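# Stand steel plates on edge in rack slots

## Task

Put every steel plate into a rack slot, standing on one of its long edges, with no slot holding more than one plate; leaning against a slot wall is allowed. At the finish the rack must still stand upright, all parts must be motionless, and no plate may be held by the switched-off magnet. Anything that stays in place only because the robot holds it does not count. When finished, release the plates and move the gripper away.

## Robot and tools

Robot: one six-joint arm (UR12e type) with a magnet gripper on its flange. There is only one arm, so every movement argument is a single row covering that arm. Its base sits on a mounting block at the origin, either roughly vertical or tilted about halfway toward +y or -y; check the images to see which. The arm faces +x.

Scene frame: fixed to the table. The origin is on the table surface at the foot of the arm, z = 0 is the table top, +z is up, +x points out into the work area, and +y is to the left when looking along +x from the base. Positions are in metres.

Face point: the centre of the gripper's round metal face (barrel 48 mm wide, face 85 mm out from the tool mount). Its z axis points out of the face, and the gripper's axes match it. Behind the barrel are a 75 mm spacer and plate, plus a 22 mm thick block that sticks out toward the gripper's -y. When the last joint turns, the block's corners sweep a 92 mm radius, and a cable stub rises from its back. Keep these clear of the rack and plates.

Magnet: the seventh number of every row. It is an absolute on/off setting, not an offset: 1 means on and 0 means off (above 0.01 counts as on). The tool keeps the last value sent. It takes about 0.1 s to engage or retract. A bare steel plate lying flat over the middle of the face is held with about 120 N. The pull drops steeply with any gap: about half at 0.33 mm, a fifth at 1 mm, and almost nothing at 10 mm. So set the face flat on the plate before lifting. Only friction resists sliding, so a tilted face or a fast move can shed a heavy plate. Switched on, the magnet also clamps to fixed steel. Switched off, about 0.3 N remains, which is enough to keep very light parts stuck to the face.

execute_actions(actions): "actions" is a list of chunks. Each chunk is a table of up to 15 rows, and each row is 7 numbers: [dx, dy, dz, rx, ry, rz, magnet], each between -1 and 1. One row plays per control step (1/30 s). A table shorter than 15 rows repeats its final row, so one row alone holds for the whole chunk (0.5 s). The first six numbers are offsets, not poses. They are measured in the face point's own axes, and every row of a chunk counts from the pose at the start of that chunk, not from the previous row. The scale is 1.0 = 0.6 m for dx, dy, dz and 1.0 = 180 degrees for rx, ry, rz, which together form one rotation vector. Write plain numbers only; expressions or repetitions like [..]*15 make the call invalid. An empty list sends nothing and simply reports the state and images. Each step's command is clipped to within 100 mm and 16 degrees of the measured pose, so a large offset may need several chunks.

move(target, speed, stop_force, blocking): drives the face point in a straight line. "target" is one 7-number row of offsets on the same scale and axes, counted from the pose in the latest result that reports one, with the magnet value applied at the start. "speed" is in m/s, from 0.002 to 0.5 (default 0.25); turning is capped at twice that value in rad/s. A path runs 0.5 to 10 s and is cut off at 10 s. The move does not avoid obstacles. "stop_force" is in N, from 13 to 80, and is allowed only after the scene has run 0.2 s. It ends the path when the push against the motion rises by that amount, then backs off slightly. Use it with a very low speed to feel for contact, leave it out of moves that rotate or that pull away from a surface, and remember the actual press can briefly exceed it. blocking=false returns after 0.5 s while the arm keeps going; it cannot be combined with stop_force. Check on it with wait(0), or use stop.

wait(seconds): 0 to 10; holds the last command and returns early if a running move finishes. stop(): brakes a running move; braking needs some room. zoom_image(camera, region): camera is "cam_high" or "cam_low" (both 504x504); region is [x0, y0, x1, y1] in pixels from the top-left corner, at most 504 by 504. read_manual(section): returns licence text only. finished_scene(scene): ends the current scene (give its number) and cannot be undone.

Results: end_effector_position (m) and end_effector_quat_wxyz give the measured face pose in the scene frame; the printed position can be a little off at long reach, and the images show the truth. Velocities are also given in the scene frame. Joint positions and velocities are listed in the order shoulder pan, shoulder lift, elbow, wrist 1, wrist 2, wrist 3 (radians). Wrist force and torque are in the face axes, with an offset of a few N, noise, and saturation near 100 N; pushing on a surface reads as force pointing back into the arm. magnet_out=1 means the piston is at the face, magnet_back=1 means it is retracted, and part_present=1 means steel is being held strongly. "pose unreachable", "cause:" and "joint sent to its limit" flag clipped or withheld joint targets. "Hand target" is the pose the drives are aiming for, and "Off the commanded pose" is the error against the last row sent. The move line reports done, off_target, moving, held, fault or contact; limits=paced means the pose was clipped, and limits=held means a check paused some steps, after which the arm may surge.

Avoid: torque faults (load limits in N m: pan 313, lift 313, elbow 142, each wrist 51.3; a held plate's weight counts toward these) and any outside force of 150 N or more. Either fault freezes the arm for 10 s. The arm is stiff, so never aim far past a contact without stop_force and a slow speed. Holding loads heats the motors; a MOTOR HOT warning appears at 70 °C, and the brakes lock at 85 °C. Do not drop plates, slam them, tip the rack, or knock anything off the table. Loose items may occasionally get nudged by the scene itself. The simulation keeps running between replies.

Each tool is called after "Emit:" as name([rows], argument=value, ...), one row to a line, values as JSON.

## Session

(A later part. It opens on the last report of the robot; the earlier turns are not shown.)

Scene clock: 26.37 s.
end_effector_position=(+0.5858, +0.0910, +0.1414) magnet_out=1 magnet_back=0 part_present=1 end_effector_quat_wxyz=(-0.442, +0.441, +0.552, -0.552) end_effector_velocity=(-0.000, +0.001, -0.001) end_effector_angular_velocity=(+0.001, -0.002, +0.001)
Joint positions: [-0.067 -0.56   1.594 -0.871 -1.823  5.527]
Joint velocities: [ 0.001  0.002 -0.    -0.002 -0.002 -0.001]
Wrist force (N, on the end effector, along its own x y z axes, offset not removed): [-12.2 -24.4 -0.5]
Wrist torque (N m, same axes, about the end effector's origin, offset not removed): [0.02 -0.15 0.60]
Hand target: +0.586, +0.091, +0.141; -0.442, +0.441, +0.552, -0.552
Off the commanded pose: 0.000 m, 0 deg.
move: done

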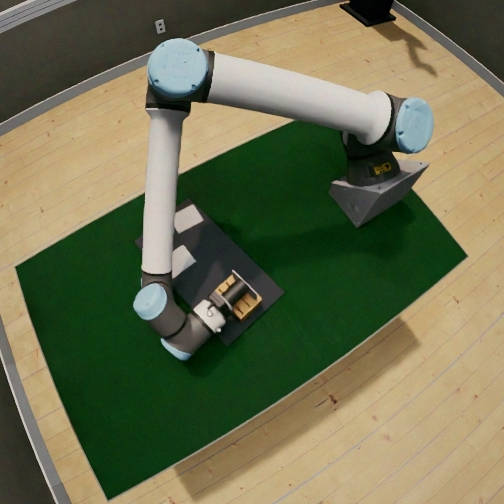

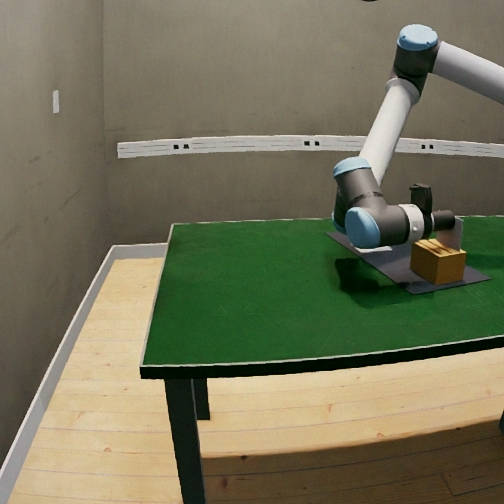

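Emit:
move(target=[0,-0.0025,0,0,0,0,1], speed=0.01)

Emit:
move(target=[0,0,0.0042,0,0,0,1], speed=0.01)

Emit:
zoom_image(camera="cam_high", region=[225, 265, 270, 310])

Emit:
zoom_image(camera="cam_low", region=[425, 220, 470, 265])

Scene clock: 28.43 s.
end_effector_position=(+0.5858, +0.0910, +0.1428) magnet_out=1 magnet_back=0 part_present=1 end_effector_quat_wxyz=(-0.442, +0.441, +0.552, -0.552) end_effector_velocity=(+0.000, -0.001, +0.001) end_effector_angular_velocity=(-0.003, -0.002, +0.000)
Joint positions: [-0.066 -0.562  1.594 -0.87  -1.822  5.527]
Joint velocities: [-0.    -0.002 -0.     0.001 -0.001  0.003]
Wrist force (N, on the end effector, along its own x y z axes, offset not removed): [-1.8 0.7 -2.2]
Wrist torque (N m, same axes, about the end effector's origin, offset not removed): [0.03 0.22 0.09]
Hand target: +0.586, +0.091, +0.143; -0.442, +0.441, +0.552, -0.552
Off the commanded pose: 0.000 m, 0 deg.
move: done

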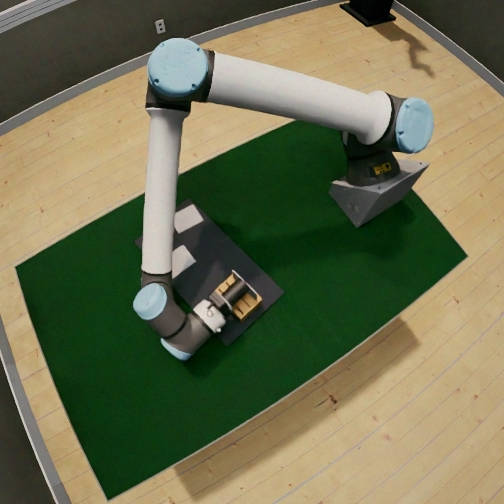

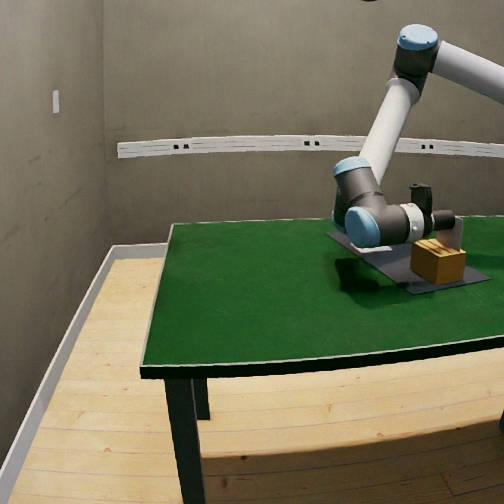

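Scene clock: 29.13 s.
end_effector_position=(+0.5834, +0.0905, +0.1429) magnet_out=1 magnet_back=0 part_present=1 end_effector_quat_wxyz=(-0.442, +0.441, +0.552, -0.552) end_effector_velocity=(-0.001, -0.000, -0.001) end_effector_angular_velocity=(-0.001, +0.001, +0.001)
Joint positions: [-0.067 -0.564  1.6   -0.873 -1.822  5.527]
Joint velocities: [-0.001 -0.     0.002 -0.001 -0.     0.001]
Wrist force (N, on the end effector, along its own x y z axes, offset not removed): [-3.4 0.5 -1.0]
Wrist torque (N m, same axes, about the end effector's origin, offset not removed): [0.09 0.36 0.08]
Hand target: +0.583, +0.090, +0.143; -0.442, +0.441, +0.552, -0.552
Off the commanded pose: 0.000 m, 0 deg.
move: done

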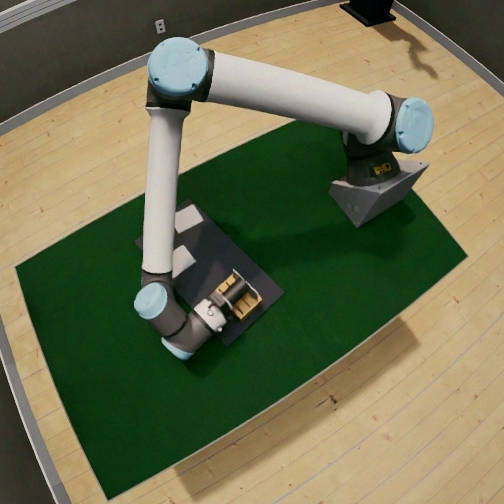

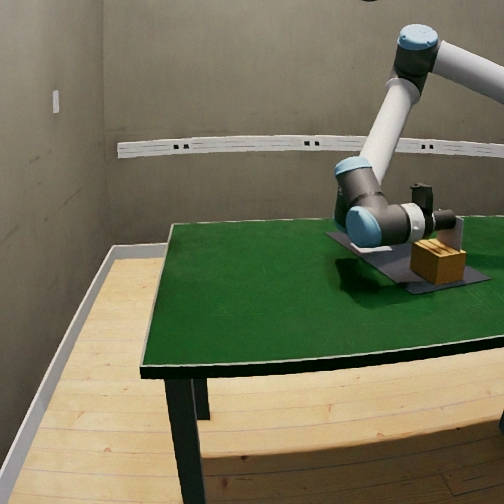

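Region (225, 265, 270, 310) of cam_high's 504x504 image, scaled by 11.200, with more detail than that image has.

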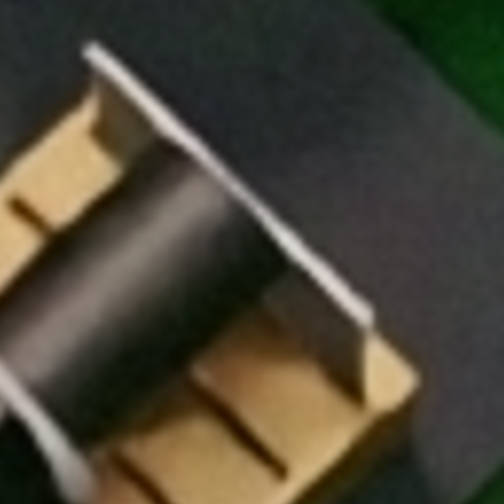

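Region (425, 220, 470, 265) of cam_low's 504x504 image, scaled by 11.200, with more detail than that image has.

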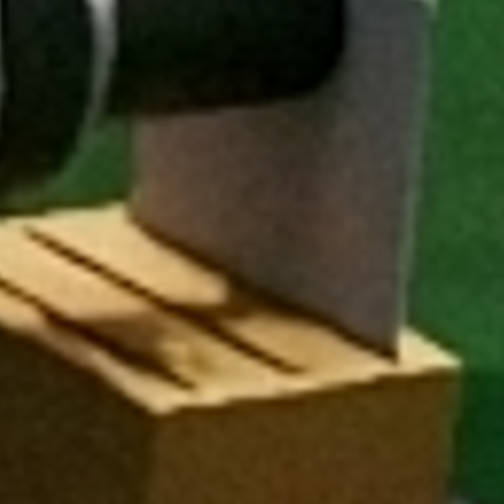

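Emit:
move(target=[-0.001,0.01,0,0,0,0,1], speed=0.003, stop_force=13)

Emit:
zoom_image(camera="cam_low", region=[425, 220, 470, 265])

Scene clock: 31.50 s.
end_effector_position=(+0.5835, +0.0899, +0.1369) magnet_out=1 magnet_back=0 part_present=1 end_effector_quat_wxyz=(-0.442, +0.441, +0.552, -0.552) end_effector_velocity=(-0.001, +0.000, -0.000) end_effector_angular_velocity=(+0.001, -0.000, +0.001)
Joint positions: [-0.072 -0.559  1.599 -0.877 -1.828  5.528]
Joint velocities: [ 0.     0.     0.001 -0.001 -0.001 -0.001]
Wrist force (N, on the end effector, along its own x y z axes, offset not removed): [-0.7 1.6 -2.7]
Wrist torque (N m, same axes, about the end effector's origin, offset not removed): [0.18 0.12 0.05]
Hand target: +0.584, +0.090, +0.137; -0.442, +0.441, +0.552, -0.552
Off the commanded pose: 0.000 m, 0 deg.
move: done

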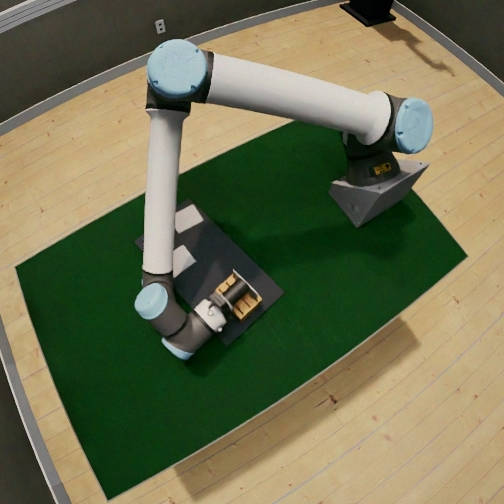

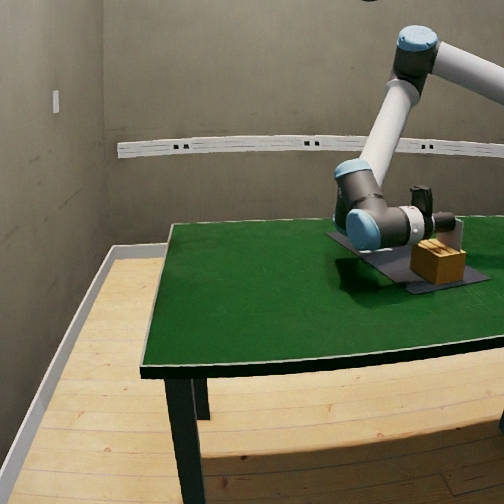

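Region (425, 220, 470, 265) of cam_low's 504x504 image, scaled by 11.200, with more detail than that image has.

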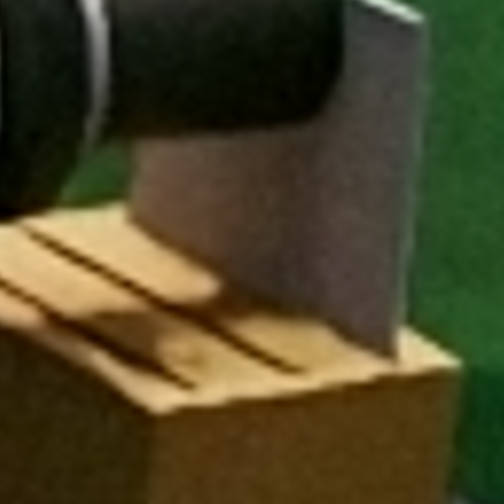

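Emit:
move(target=[0,0.05,0,0,0,0,1], speed=0.012, stop_force=13)

Emit:
zoom_image(camera="cam_low", region=[400, 200, 480, 280])

Scene clock: 33.40 s.
end_effector_position=(+0.5836, +0.0899, +0.1188) magnet_out=1 magnet_back=0 part_present=1 end_effector_quat_wxyz=(-0.442, +0.441, +0.552, -0.552) end_effector_velocity=(+0.001, -0.000, +0.002) end_effector_angular_velocity=(-0.001, -0.003, -0.004)
Joint positions: [-0.089 -0.542  1.596 -0.89  -1.844  5.531]
Joint velocities: [ 0.001 -0.002 -0.    -0.002  0.002  0.001]
Wrist force (N, on the end effector, along its own x y z axes, offset not removed): [1.1 -9.0 1.7]
Wrist torque (N m, same axes, about the end effector's origin, offset not removed): [0.25 -0.01 -0.21]
Hand target: +0.583, +0.090, +0.119; -0.442, +0.441, +0.552, -0.552
Off the commanded pose: 0.012 m, 0 deg.
move: contact

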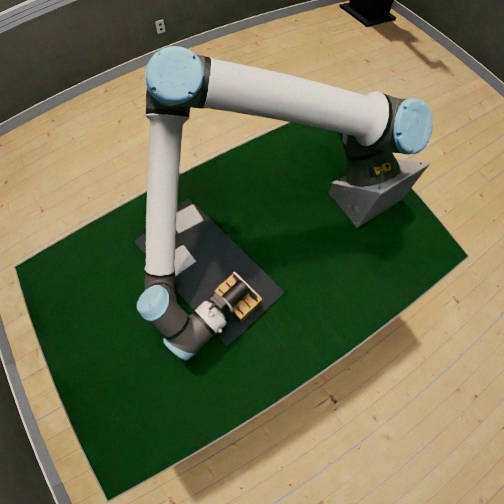

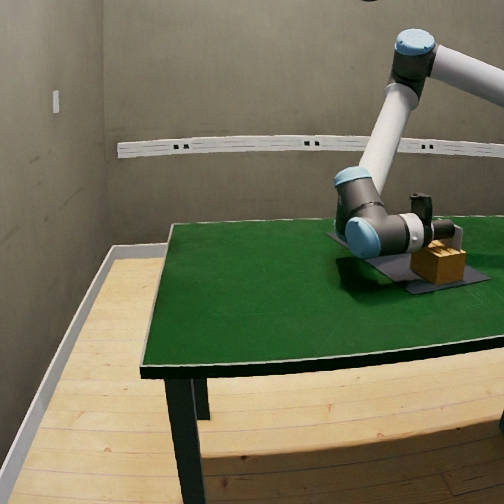

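Region (400, 200, 480, 280) of cam_low's 504x504 image, scaled by 6.300, with more detail than that image has.

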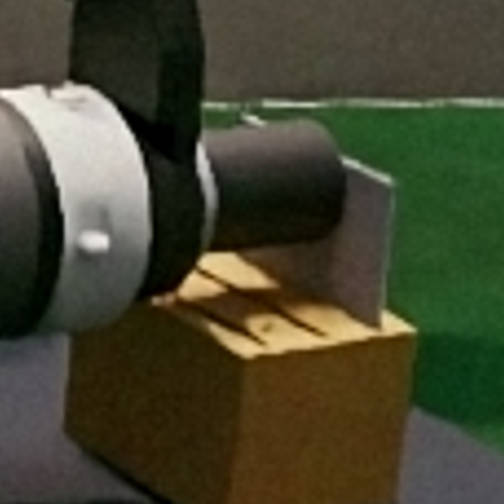

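Emit:
execute_actions([
  [[0,-0.0005,0,0,0,0,0]],
  [[0,-0.0005,-0.01,0,0,0,0],[0,-0.001,-0.02,0,0,0,0],[0,-0.002,-0.03,0,0,0,0]],
])

Emit:
zoom_image(camera="cam_low", region=[400, 200, 480, 280])

Scene clock: 34.53 s.
end_effector_position=(+0.6009, +0.0938, +0.1203) magnet_out=0 magnet_back=1 part_present=0 end_effector_quat_wxyz=(-0.442, +0.441, +0.552, -0.552) end_effector_velocity=(+0.001, +0.001, -0.000) end_effector_angular_velocity=(+0.001, +0.001, +0.001)
Joint positions: [-0.081 -0.525  1.553 -0.865 -1.837  5.53 ]
Joint velocities: [ 0.001  0.003 -0.004  0.002  0.001 -0.001]
Wrist force (N, on the end effector, along its own x y z axes, offset not removed): [-0.7 -1.2 -2.8]
Wrist torque (N m, same axes, about the end effector's origin, offset not removed): [0.15 0.15 -0.03]
Hand target: +0.601, +0.094, +0.120; -0.442, +0.441, +0.552, -0.552
Off the commanded pose: 0.000 m, 0 deg.

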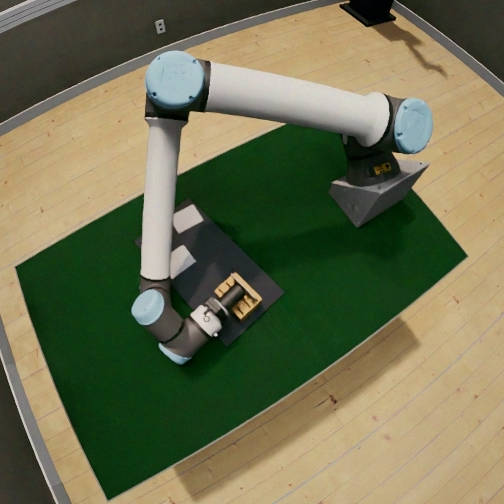

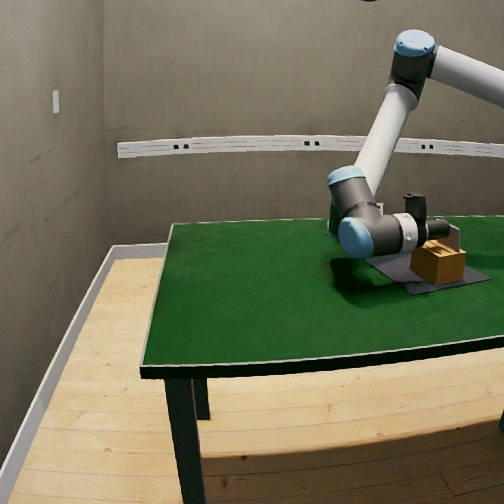

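Region (400, 200, 480, 280) of cam_low's 504x504 image, scaled by 6.300, with more detail than that image has.

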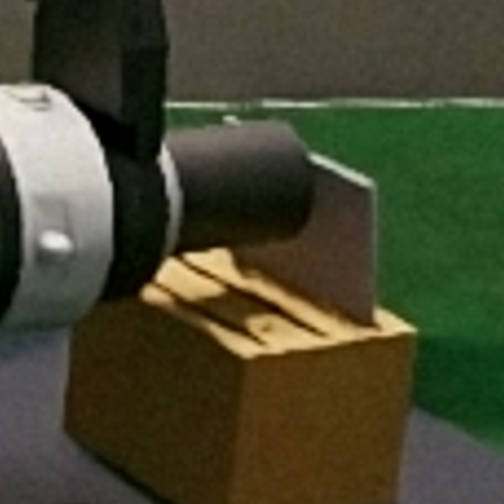

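Emit:
move(target=[-0.3787,0.0338,-0.1078,-0.3727,0.4033,0.4033,0], speed=0.4)

Scene clock: 38.27 s.
end_effector_position=(+0.7138, -0.1139, +0.0999) magnet_out=0 magnet_back=1 part_present=0 end_effector_quat_wxyz=(-0.000, +0.998, +0.070, -0.001) end_effector_velocity=(+0.001, -0.000, -0.001) end_effector_angular_velocity=(-0.003, -0.009, -0.005)
Joint positions: [-0.151 -1.01   2.127 -2.861 -2.342  5.892]
Joint velocities: [-0.     0.004  0.001 -0.017 -0.    -0.005]
Wrist force (N, on the end effector, along its own x y z axes, offset not removed): [1.3 -0.9 -3.0]
Wrist torque (N m, same axes, about the end effector's origin, offset not removed): [0.09 -0.07 0.03]
Hand target: +0.714, -0.114, +0.100; -0.000, +0.998, +0.070, -0.001
Off the commanded pose: 0.000 m, 0 deg.
move: done

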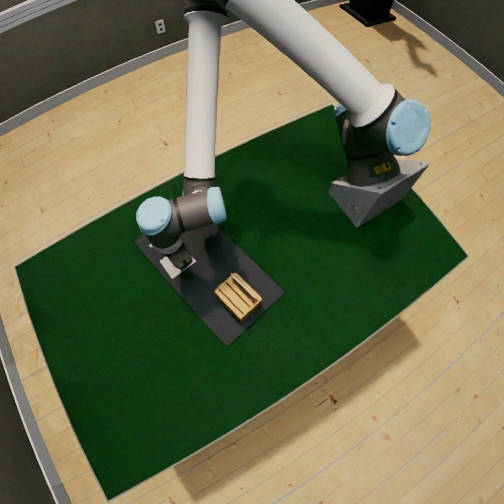

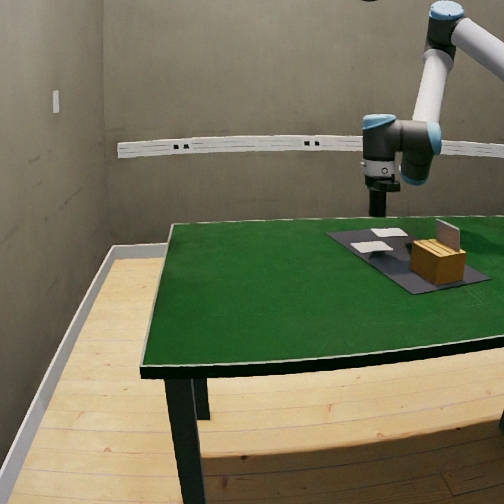

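Works well. The block hides the high view, though; lower and check.

Emit:
move(target=[0,0,0.15,0,0,0,0], speed=0.15)

Emit:
zoom_image(camera="cam_high", region=[145, 225, 215, 295])

Emit:
zoom_image(camera="cam_low", region=[340, 200, 420, 280])

Scene clock: 39.50 s.
end_effector_position=(+0.7135, -0.1137, +0.0099) magnet_out=0 magnet_back=1 part_present=0 end_effector_quat_wxyz=(-0.000, +0.998, +0.070, -0.002) end_effector_velocity=(-0.000, -0.000, -0.001) end_effector_angular_velocity=(-0.001, -0.001, +0.000)
Joint positions: [-0.24  -0.88   2.118 -3.066 -2.323  5.771]
Joint velocities: [-0.001  0.002  0.    -0.004 -0.    -0.003]
Wrist force (N, on the end effector, along its own x y z axes, offset not removed): [1.2 0.3 -1.4]
Wrist torque (N m, same axes, about the end effector's origin, offset not removed): [0.28 -0.15 0.23]
Hand target: +0.713, -0.114, +0.010; -0.000, +0.998, +0.070, -0.002
Off the commanded pose: 0.000 m, 0 deg.
move: done

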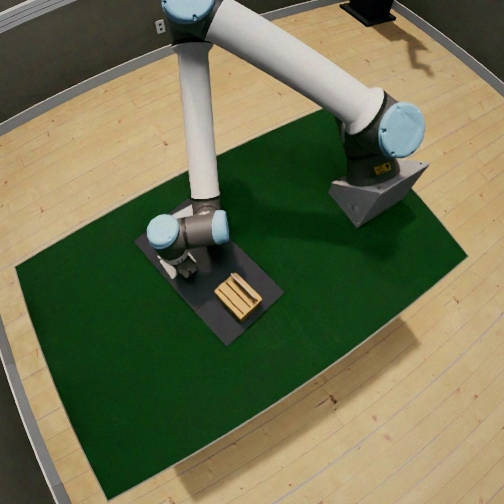

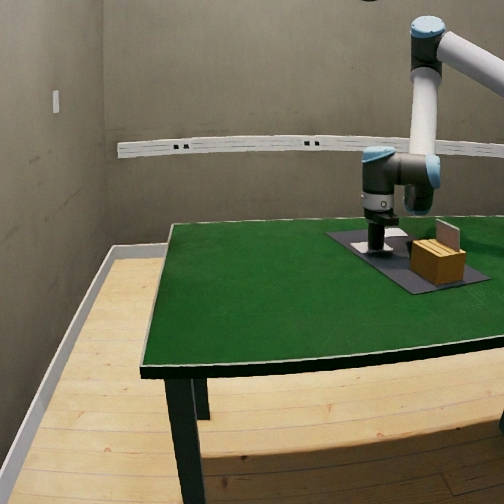

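Region (145, 225, 215, 295) of cam_high's 504x504 image, scaled by 7.200, with more detail than that image has.

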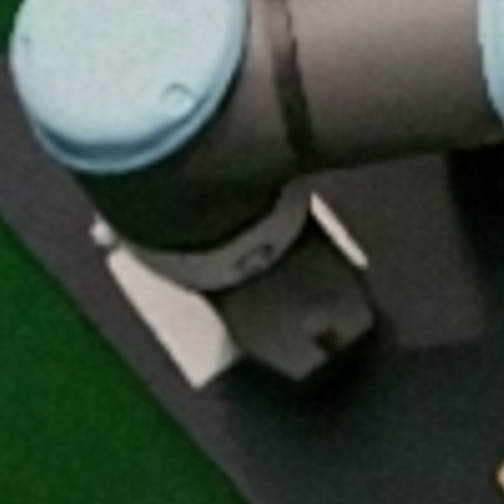

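Region (340, 200, 420, 280) of cam_low's 504x504 image, scaled by 6.300, with more detail than that image has.

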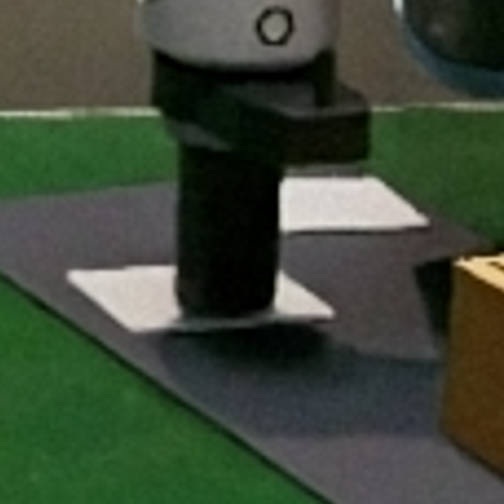

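Emit:
execute_actions([
  [[0.0065,0,0.003,0,0,0,0]],
  [[0,0,0.0035,0,0,0,0]],
  [[0,0,0,0,0,0,1]],
])

Emit:
zoom_image(camera="cam_low", region=[340, 200, 420, 280])

Scene clock: 41.10 s.
end_effector_position=(+0.7173, -0.1132, +0.0060) magnet_out=1 magnet_back=0 part_present=1 end_effector_quat_wxyz=(-0.000, +0.998, +0.070, -0.002) end_effector_velocity=(-0.000, +0.001, -0.001) end_effector_angular_velocity=(+0.000, +0.001, +0.002)
Joint positions: [-0.242 -0.872  2.11  -3.067 -2.322  5.769]
Joint velocities: [ 0.     0.001  0.     0.    -0.    -0.001]
Wrist force (N, on the end effector, along its own x y z axes, offset not removed): [0.1 0.0 0.8]
Wrist torque (N m, same axes, about the end effector's origin, offset not removed): [0.18 0.05 0.06]
Hand target: +0.717, -0.113, +0.006; -0.000, +0.998, +0.070, -0.002
Off the commanded pose: 0.000 m, 0 deg.

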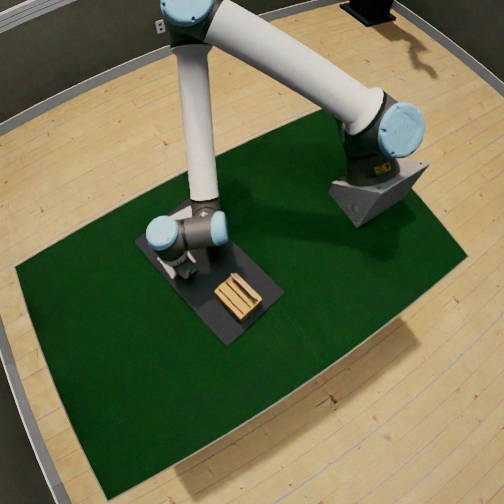

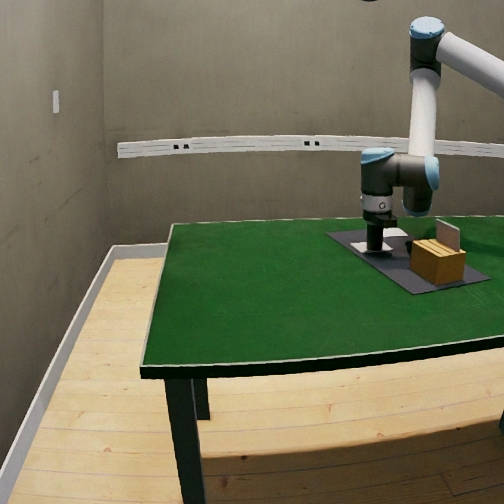

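Region (340, 200, 420, 280) of cam_low's 504x504 image, scaled by 6.300, with more detail than that image has.

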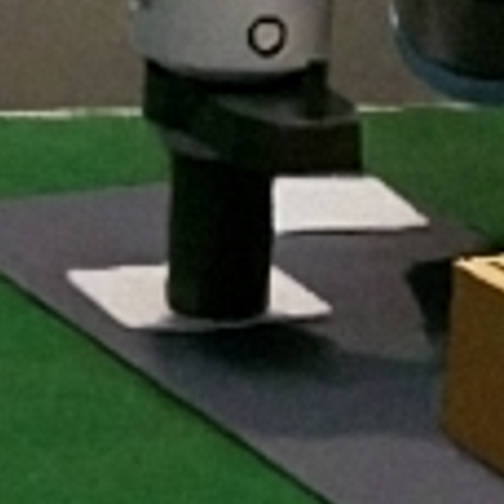

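Emit:
move(target=[0,0,-0.2733,0,0,0,1], speed=0.25)

Emit:
move(target=[-0.1072,-0.3717,0.0167,0.3727,-0.4033,-0.4033,1], speed=0.35)

Scene clock: 42.47 s.
end_effector_position=(+0.7179, -0.1135, +0.1700) magnet_out=1 magnet_back=0 part_present=1 end_effector_quat_wxyz=(-0.000, +0.998, +0.070, -0.001) end_effector_velocity=(+0.000, +0.000, +0.001) end_effector_angular_velocity=(-0.000, +0.002, +0.000)
Joint positions: [-0.079 -1.099  2.105 -2.681 -2.352  5.991]
Joint velocities: [ 0.002 -0.001 -0.002  0.007 -0.001  0.004]
Wrist force (N, on the end effector, along its own x y z axes, offset not removed): [-0.4 0.0 -0.5]
Wrist torque (N m, same axes, about the end effector's origin, offset not removed): [0.21 0.03 0.09]
Hand target: +0.718, -0.114, +0.170; -0.000, +0.998, +0.070, -0.001
Off the commanded pose: 0.000 m, 0 deg.
move: done

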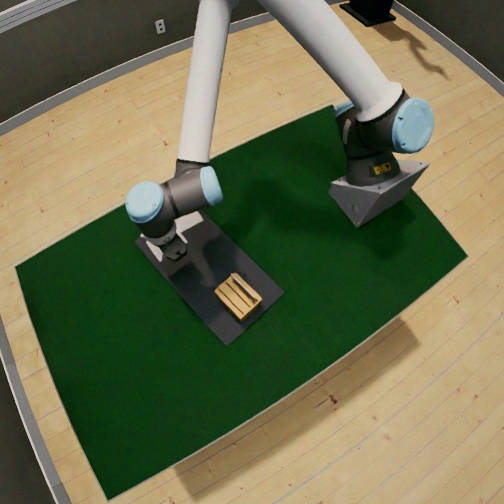

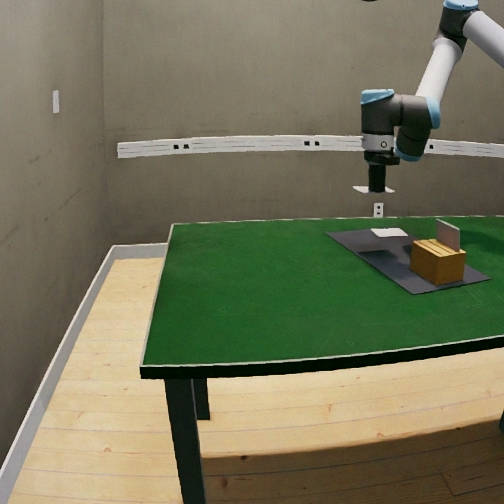

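Scene clock: 46.03 s.
end_effector_position=(+0.6224, +0.0983, +0.1602) magnet_out=1 magnet_back=0 part_present=1 end_effector_quat_wxyz=(-0.442, +0.441, +0.552, -0.552) end_effector_velocity=(-0.001, +0.001, -0.001) end_effector_angular_velocity=(+0.005, +0.006, +0.008)
Joint positions: [-0.041 -0.537  1.504 -0.806 -1.797  5.523]
Joint velocities: [ 0.     0.004 -0.     0.006 -0.001 -0.004]
Wrist force (N, on the end effector, along its own x y z axes, offset not removed): [-0.1 0.6 -2.4]
Wrist torque (N m, same axes, about the end effector's origin, offset not removed): [0.00 -0.01 0.13]
Hand target: +0.622, +0.098, +0.160; -0.442, +0.441, +0.552, -0.552
Off the commanded pose: 0.000 m, 0 deg.
move: done

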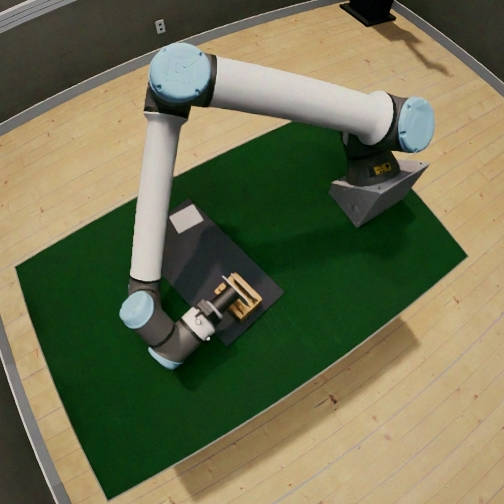

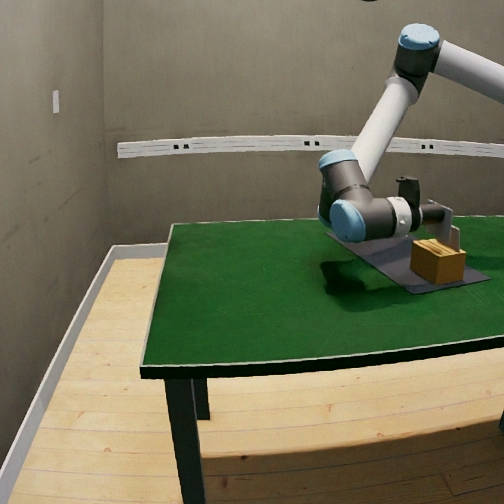

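Emit:
move(target=[0,0.0367,0.017,0,0,0,1], speed=0.05)

Emit:
zoom_image(camera="cam_high", region=[215, 265, 265, 315])

Emit:
zoom_image(camera="cam_low", region=[415, 210, 470, 265])

Scene clock: 46.97 s.
end_effector_position=(+0.6125, +0.0962, +0.1383) magnet_out=1 magnet_back=0 part_present=1 end_effector_quat_wxyz=(-0.442, +0.441, +0.552, -0.552) end_effector_velocity=(-0.001, -0.000, -0.001) end_effector_angular_velocity=(+0.000, +0.001, -0.000)
Joint positions: [-0.062 -0.529  1.527 -0.836 -1.818  5.526]
Joint velocities: [-0.002  0.     0.002 -0.002 -0.001 -0.   ]
Wrist force (N, on the end effector, along its own x y z axes, offset not removed): [-0.2 -0.4 -1.8]
Wrist torque (N m, same axes, about the end effector's origin, offset not removed): [-0.13 0.02 0.03]
Hand target: +0.612, +0.096, +0.138; -0.442, +0.441, +0.552, -0.552
Off the commanded pose: 0.000 m, 0 deg.
move: done

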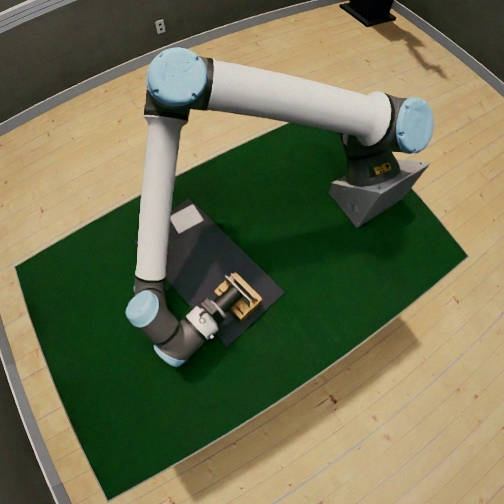

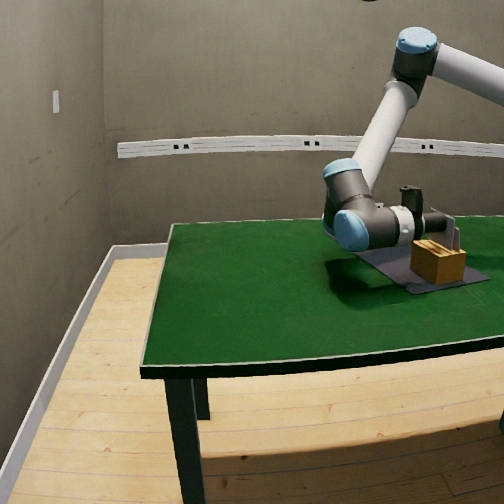

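Region (215, 265, 265, 315) of cam_high's 504x504 image, scaled by 10.080, with more detail than that image has.

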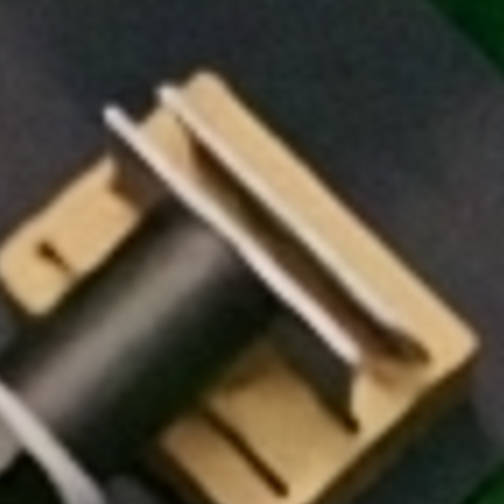

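Region (415, 210, 470, 265) of cam_low's 504x504 image, scaled by 9.164, with more detail than that image has.

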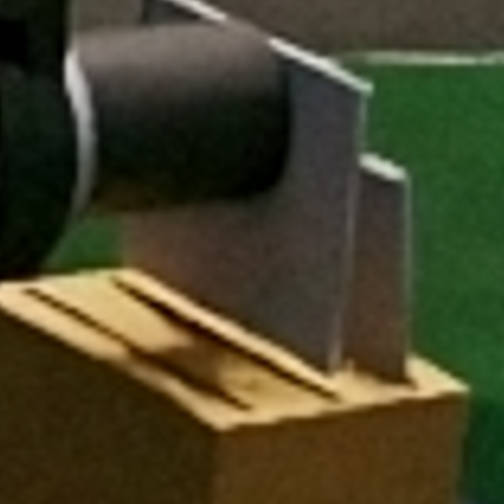

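Emit:
move(target=[0,0.0075,0,0,0,0,1], speed=0.01)

Emit:
zoom_image(camera="cam_high", region=[215, 265, 265, 315])

Emit:
zoom_image(camera="cam_low", region=[415, 220, 460, 265])

Scene clock: 47.80 s.
end_effector_position=(+0.6125, +0.0962, +0.1339) magnet_out=1 magnet_back=0 part_present=1 end_effector_quat_wxyz=(-0.442, +0.441, +0.552, -0.552) end_effector_velocity=(+0.000, -0.000, -0.002) end_effector_angular_velocity=(+0.001, -0.000, +0.000)
Joint positions: [-0.066 -0.525  1.526 -0.839 -1.822  5.527]
Joint velocities: [-0.002  0.001 -0.    -0.001 -0.002 -0.   ]
Wrist force (N, on the end effector, along its own x y z axes, offset not removed): [0.8 -0.8 -5.5]
Wrist torque (N m, same axes, about the end effector's origin, offset not removed): [-0.08 0.02 0.06]
Hand target: +0.612, +0.096, +0.134; -0.442, +0.441, +0.552, -0.552
Off the commanded pose: 0.000 m, 0 deg.
move: done

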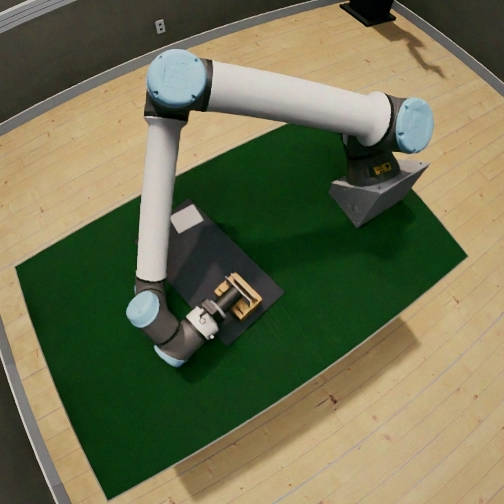

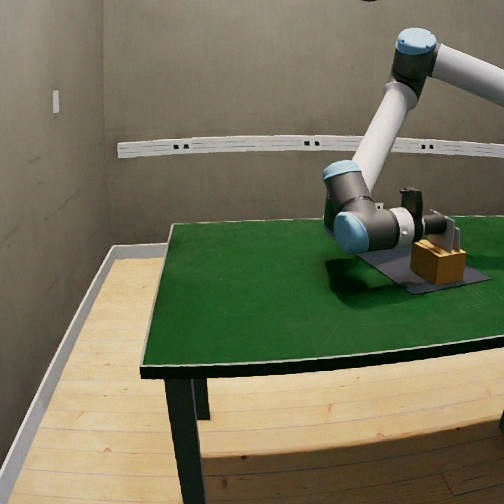

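Region (215, 265, 265, 315) of cam_high's 504x504 image, scaled by 10.080, with more detail than that image has.

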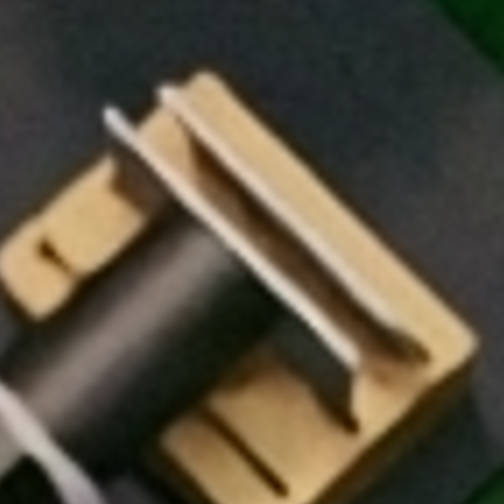

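Region (415, 220, 460, 265) of cam_low's 504x504 image, scaled by 11.200, with more detail than that image has.

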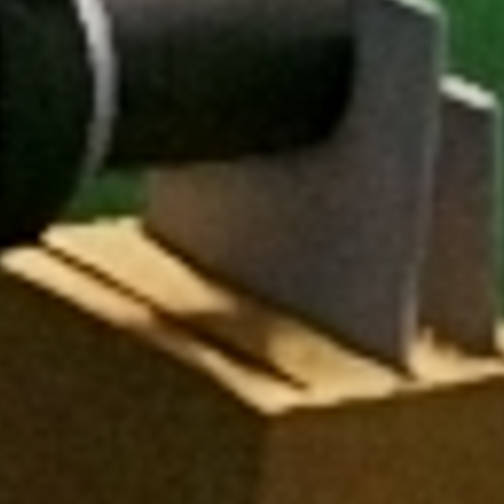

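Looks aligned. Descend with force stop.

Emit:
move(target=[0,0.06,0,0,0,0,1], speed=0.008, stop_force=13)

Emit:
zoom_image(camera="cam_low", region=[400, 200, 480, 280])

Scene clock: 51.00 s.
end_effector_position=(+0.6125, +0.0961, +0.1115) magnet_out=1 magnet_back=0 part_present=1 end_effector_quat_wxyz=(-0.442, +0.441, +0.552, -0.552) end_effector_velocity=(+0.000, +0.001, +0.002) end_effector_angular_velocity=(-0.000, -0.001, -0.002)
Joint positions: [-0.085 -0.504  1.522 -0.854 -1.841  5.53 ]
Joint velocities: [ 0.002 -0.002  0.    -0.001  0.003 -0.   ]
Wrist force (N, on the end effector, along its own x y z axes, offset not removed): [-3.5 -10.3 -2.6]
Wrist torque (N m, same axes, about the end effector's origin, offset not removed): [0.02 -0.06 -0.18]
Hand target: +0.612, +0.096, +0.112; -0.442, +0.441, +0.552, -0.552
Off the commanded pose: 0.014 m, 0 deg.
move: contact

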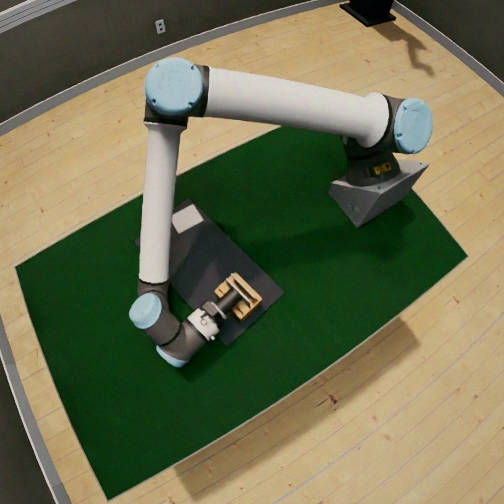

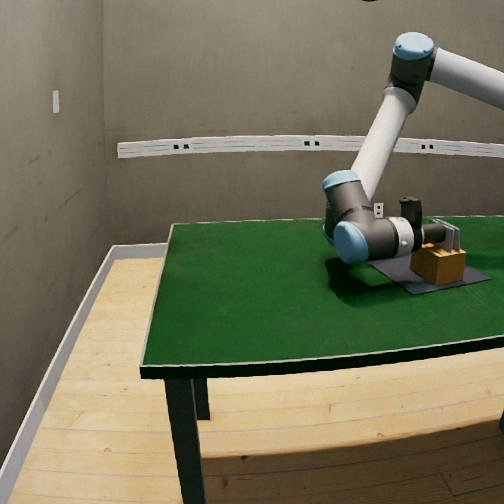

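Region (400, 200, 480, 280) of cam_low's 504x504 image, scaled by 6.300, with more detail than that image has.

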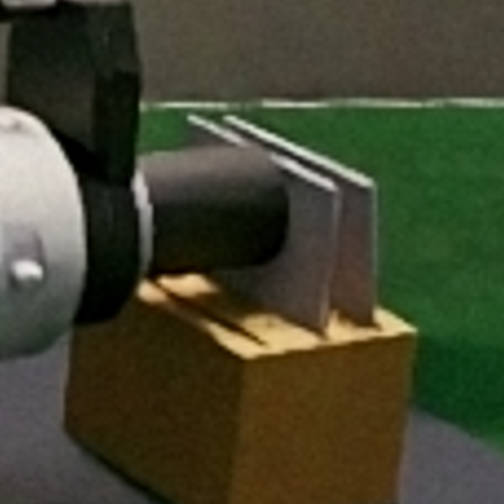

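Emit:
execute_actions([
  [[0,-0.0005,0,0,0,0,0]],
  [[0,-0.001,-0.01,0,0,0,0],[0,-0.002,-0.02,0,0,0,0],[0,-0.004,-0.03,0,0,0,0],[0,-0.008,-0.04,0,0,0,0],[0,-0.012,-0.05,0,0,0,0],[0,-0.016,-0.06,0,0,0,0],[0,-0.02,-0.07,0,0,0,0]],
])

Scene clock: 52.23 s.
end_effector_position=(+0.6523, +0.1051, +0.1235) magnet_out=0 magnet_back=1 part_present=0 end_effector_quat_wxyz=(-0.442, +0.441, +0.552, -0.552) end_effector_velocity=(+0.012, +0.004, +0.003) end_effector_angular_velocity=(+0.001, +0.006, +0.004)
Joint positions: [-0.063 -0.469  1.42  -0.789 -1.818  5.526]
Joint velocities: [ 0.007  0.016 -0.035  0.025  0.008 -0.001]
Wrist force (N, on the end effector, along its own x y z axes, offset not removed): [-1.7 0.8 -2.8]
Wrist torque (N m, same axes, about the end effector's origin, offset not removed): [0.26 0.11 0.04]
Hand target: +0.653, +0.105, +0.124; -0.442, +0.441, +0.552, -0.552
Off the commanded pose: 0.001 m, 0 deg.

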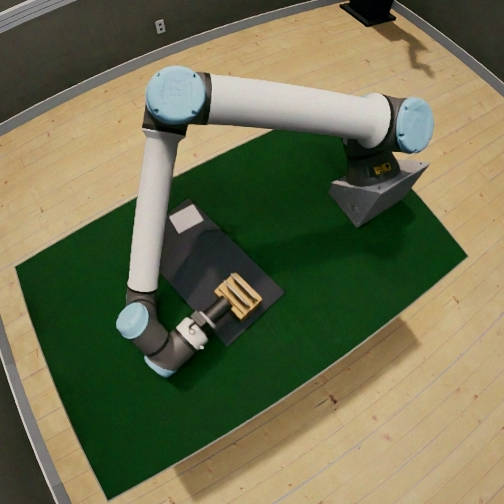

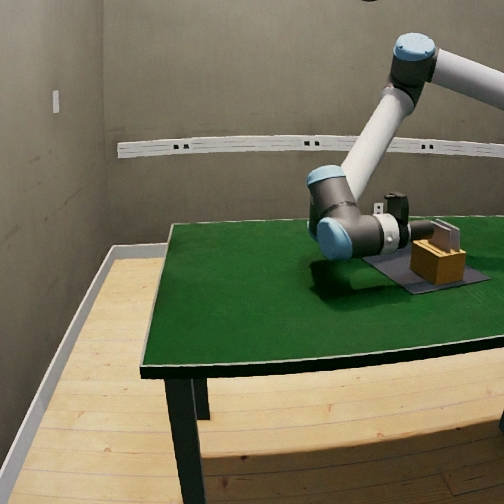

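Emit:
move(target=[-0.5485,0.0892,0.1828,-0.3493,0.4360,0.4360,0], speed=0.45)

Emit:
move(target=[0,0,0.1,0,0,0,0], speed=0.15)

Emit:
zoom_image(camera="cam_low", region=[355, 180, 435, 260])

Scene clock: 55.47 s.
end_effector_position=(+0.6171, -0.2404, +0.0699) magnet_out=0 magnet_back=1 part_present=0 end_effector_quat_wxyz=(+0.000, +1.000, -0.001, -0.001) end_effector_velocity=(+0.000, +0.000, -0.001) end_effector_angular_velocity=(-0.002, -0.006, -0.002)
Joint positions: [-0.357 -1.179  2.297 -3.047 -2.287  5.762]
Joint velocities: [-0.001  0.004  0.002 -0.016  0.002 -0.005]
Wrist force (N, on the end effector, along its own x y z axes, offset not removed): [0.7 -0.5 -2.4]
Wrist torque (N m, same axes, about the end effector's origin, offset not removed): [0.09 -0.09 0.05]
Hand target: +0.617, -0.240, +0.070; +0.000, +1.000, -0.001, -0.001
Off the commanded pose: 0.001 m, 0 deg.
move: done

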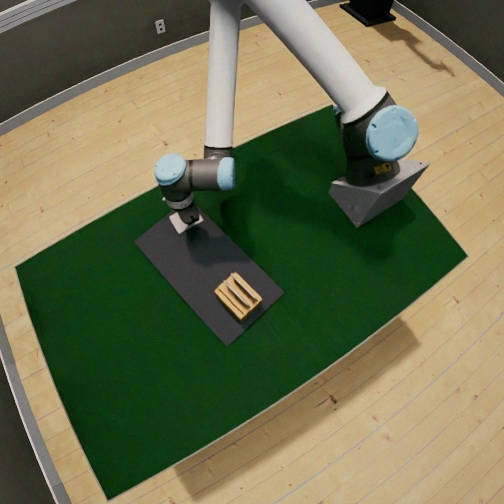

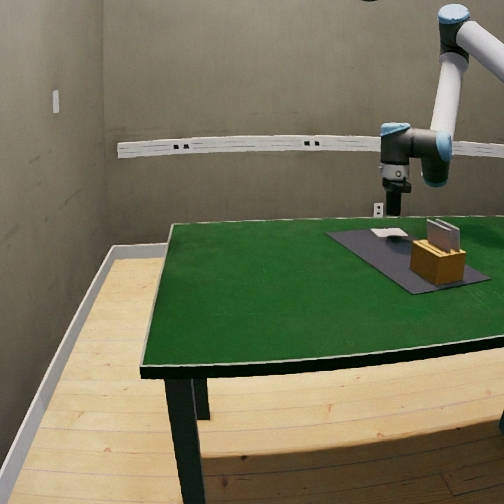

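Scene clock: 56.37 s.
end_effector_position=(+0.6169, -0.2403, +0.0099) magnet_out=0 magnet_back=1 part_present=0 end_effector_quat_wxyz=(+0.000, +1.000, -0.001, -0.002) end_effector_velocity=(+0.000, +0.000, -0.002) end_effector_angular_velocity=(+0.000, -0.000, +0.002)
Joint positions: [-0.422 -1.076  2.287 -3.191 -2.263  5.684]
Joint velocities: [-0.001  0.004 -0.001 -0.004  0.001 -0.003]
Wrist force (N, on the end effector, along its own x y z axes, offset not removed): [-0.1 -1.2 -1.3]
Wrist torque (N m, same axes, about the end effector's origin, offset not removed): [0.04 -0.01 0.10]
Hand target: +0.617, -0.240, +0.010; +0.000, +1.000, -0.001, -0.001
Off the commanded pose: 0.000 m, 0 deg.
move: done

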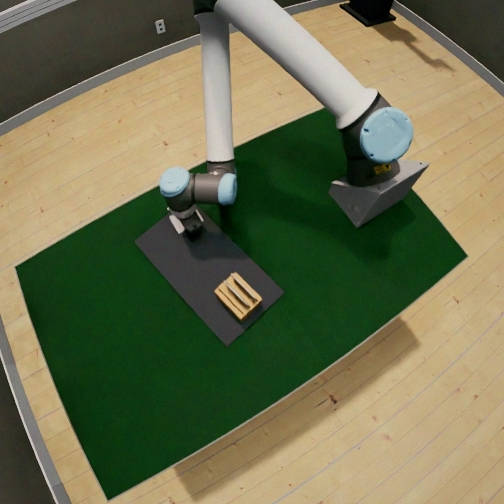

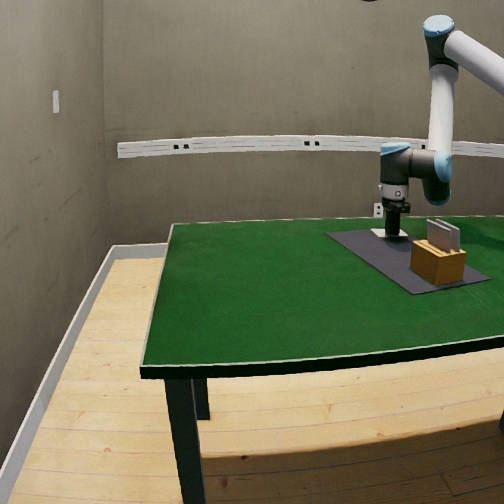

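Region (355, 180, 435, 260) of cam_low's 504x504 image, scaled by 6.300, with more detail than that image has.

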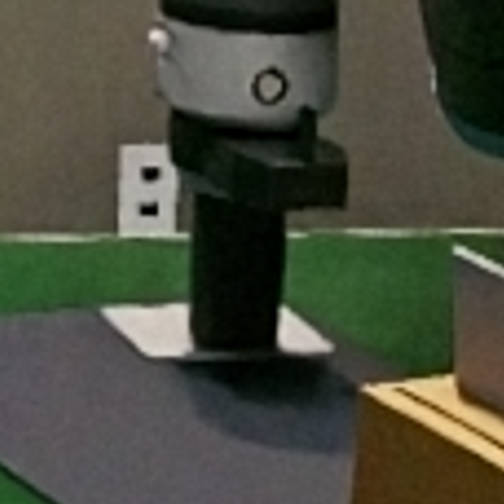

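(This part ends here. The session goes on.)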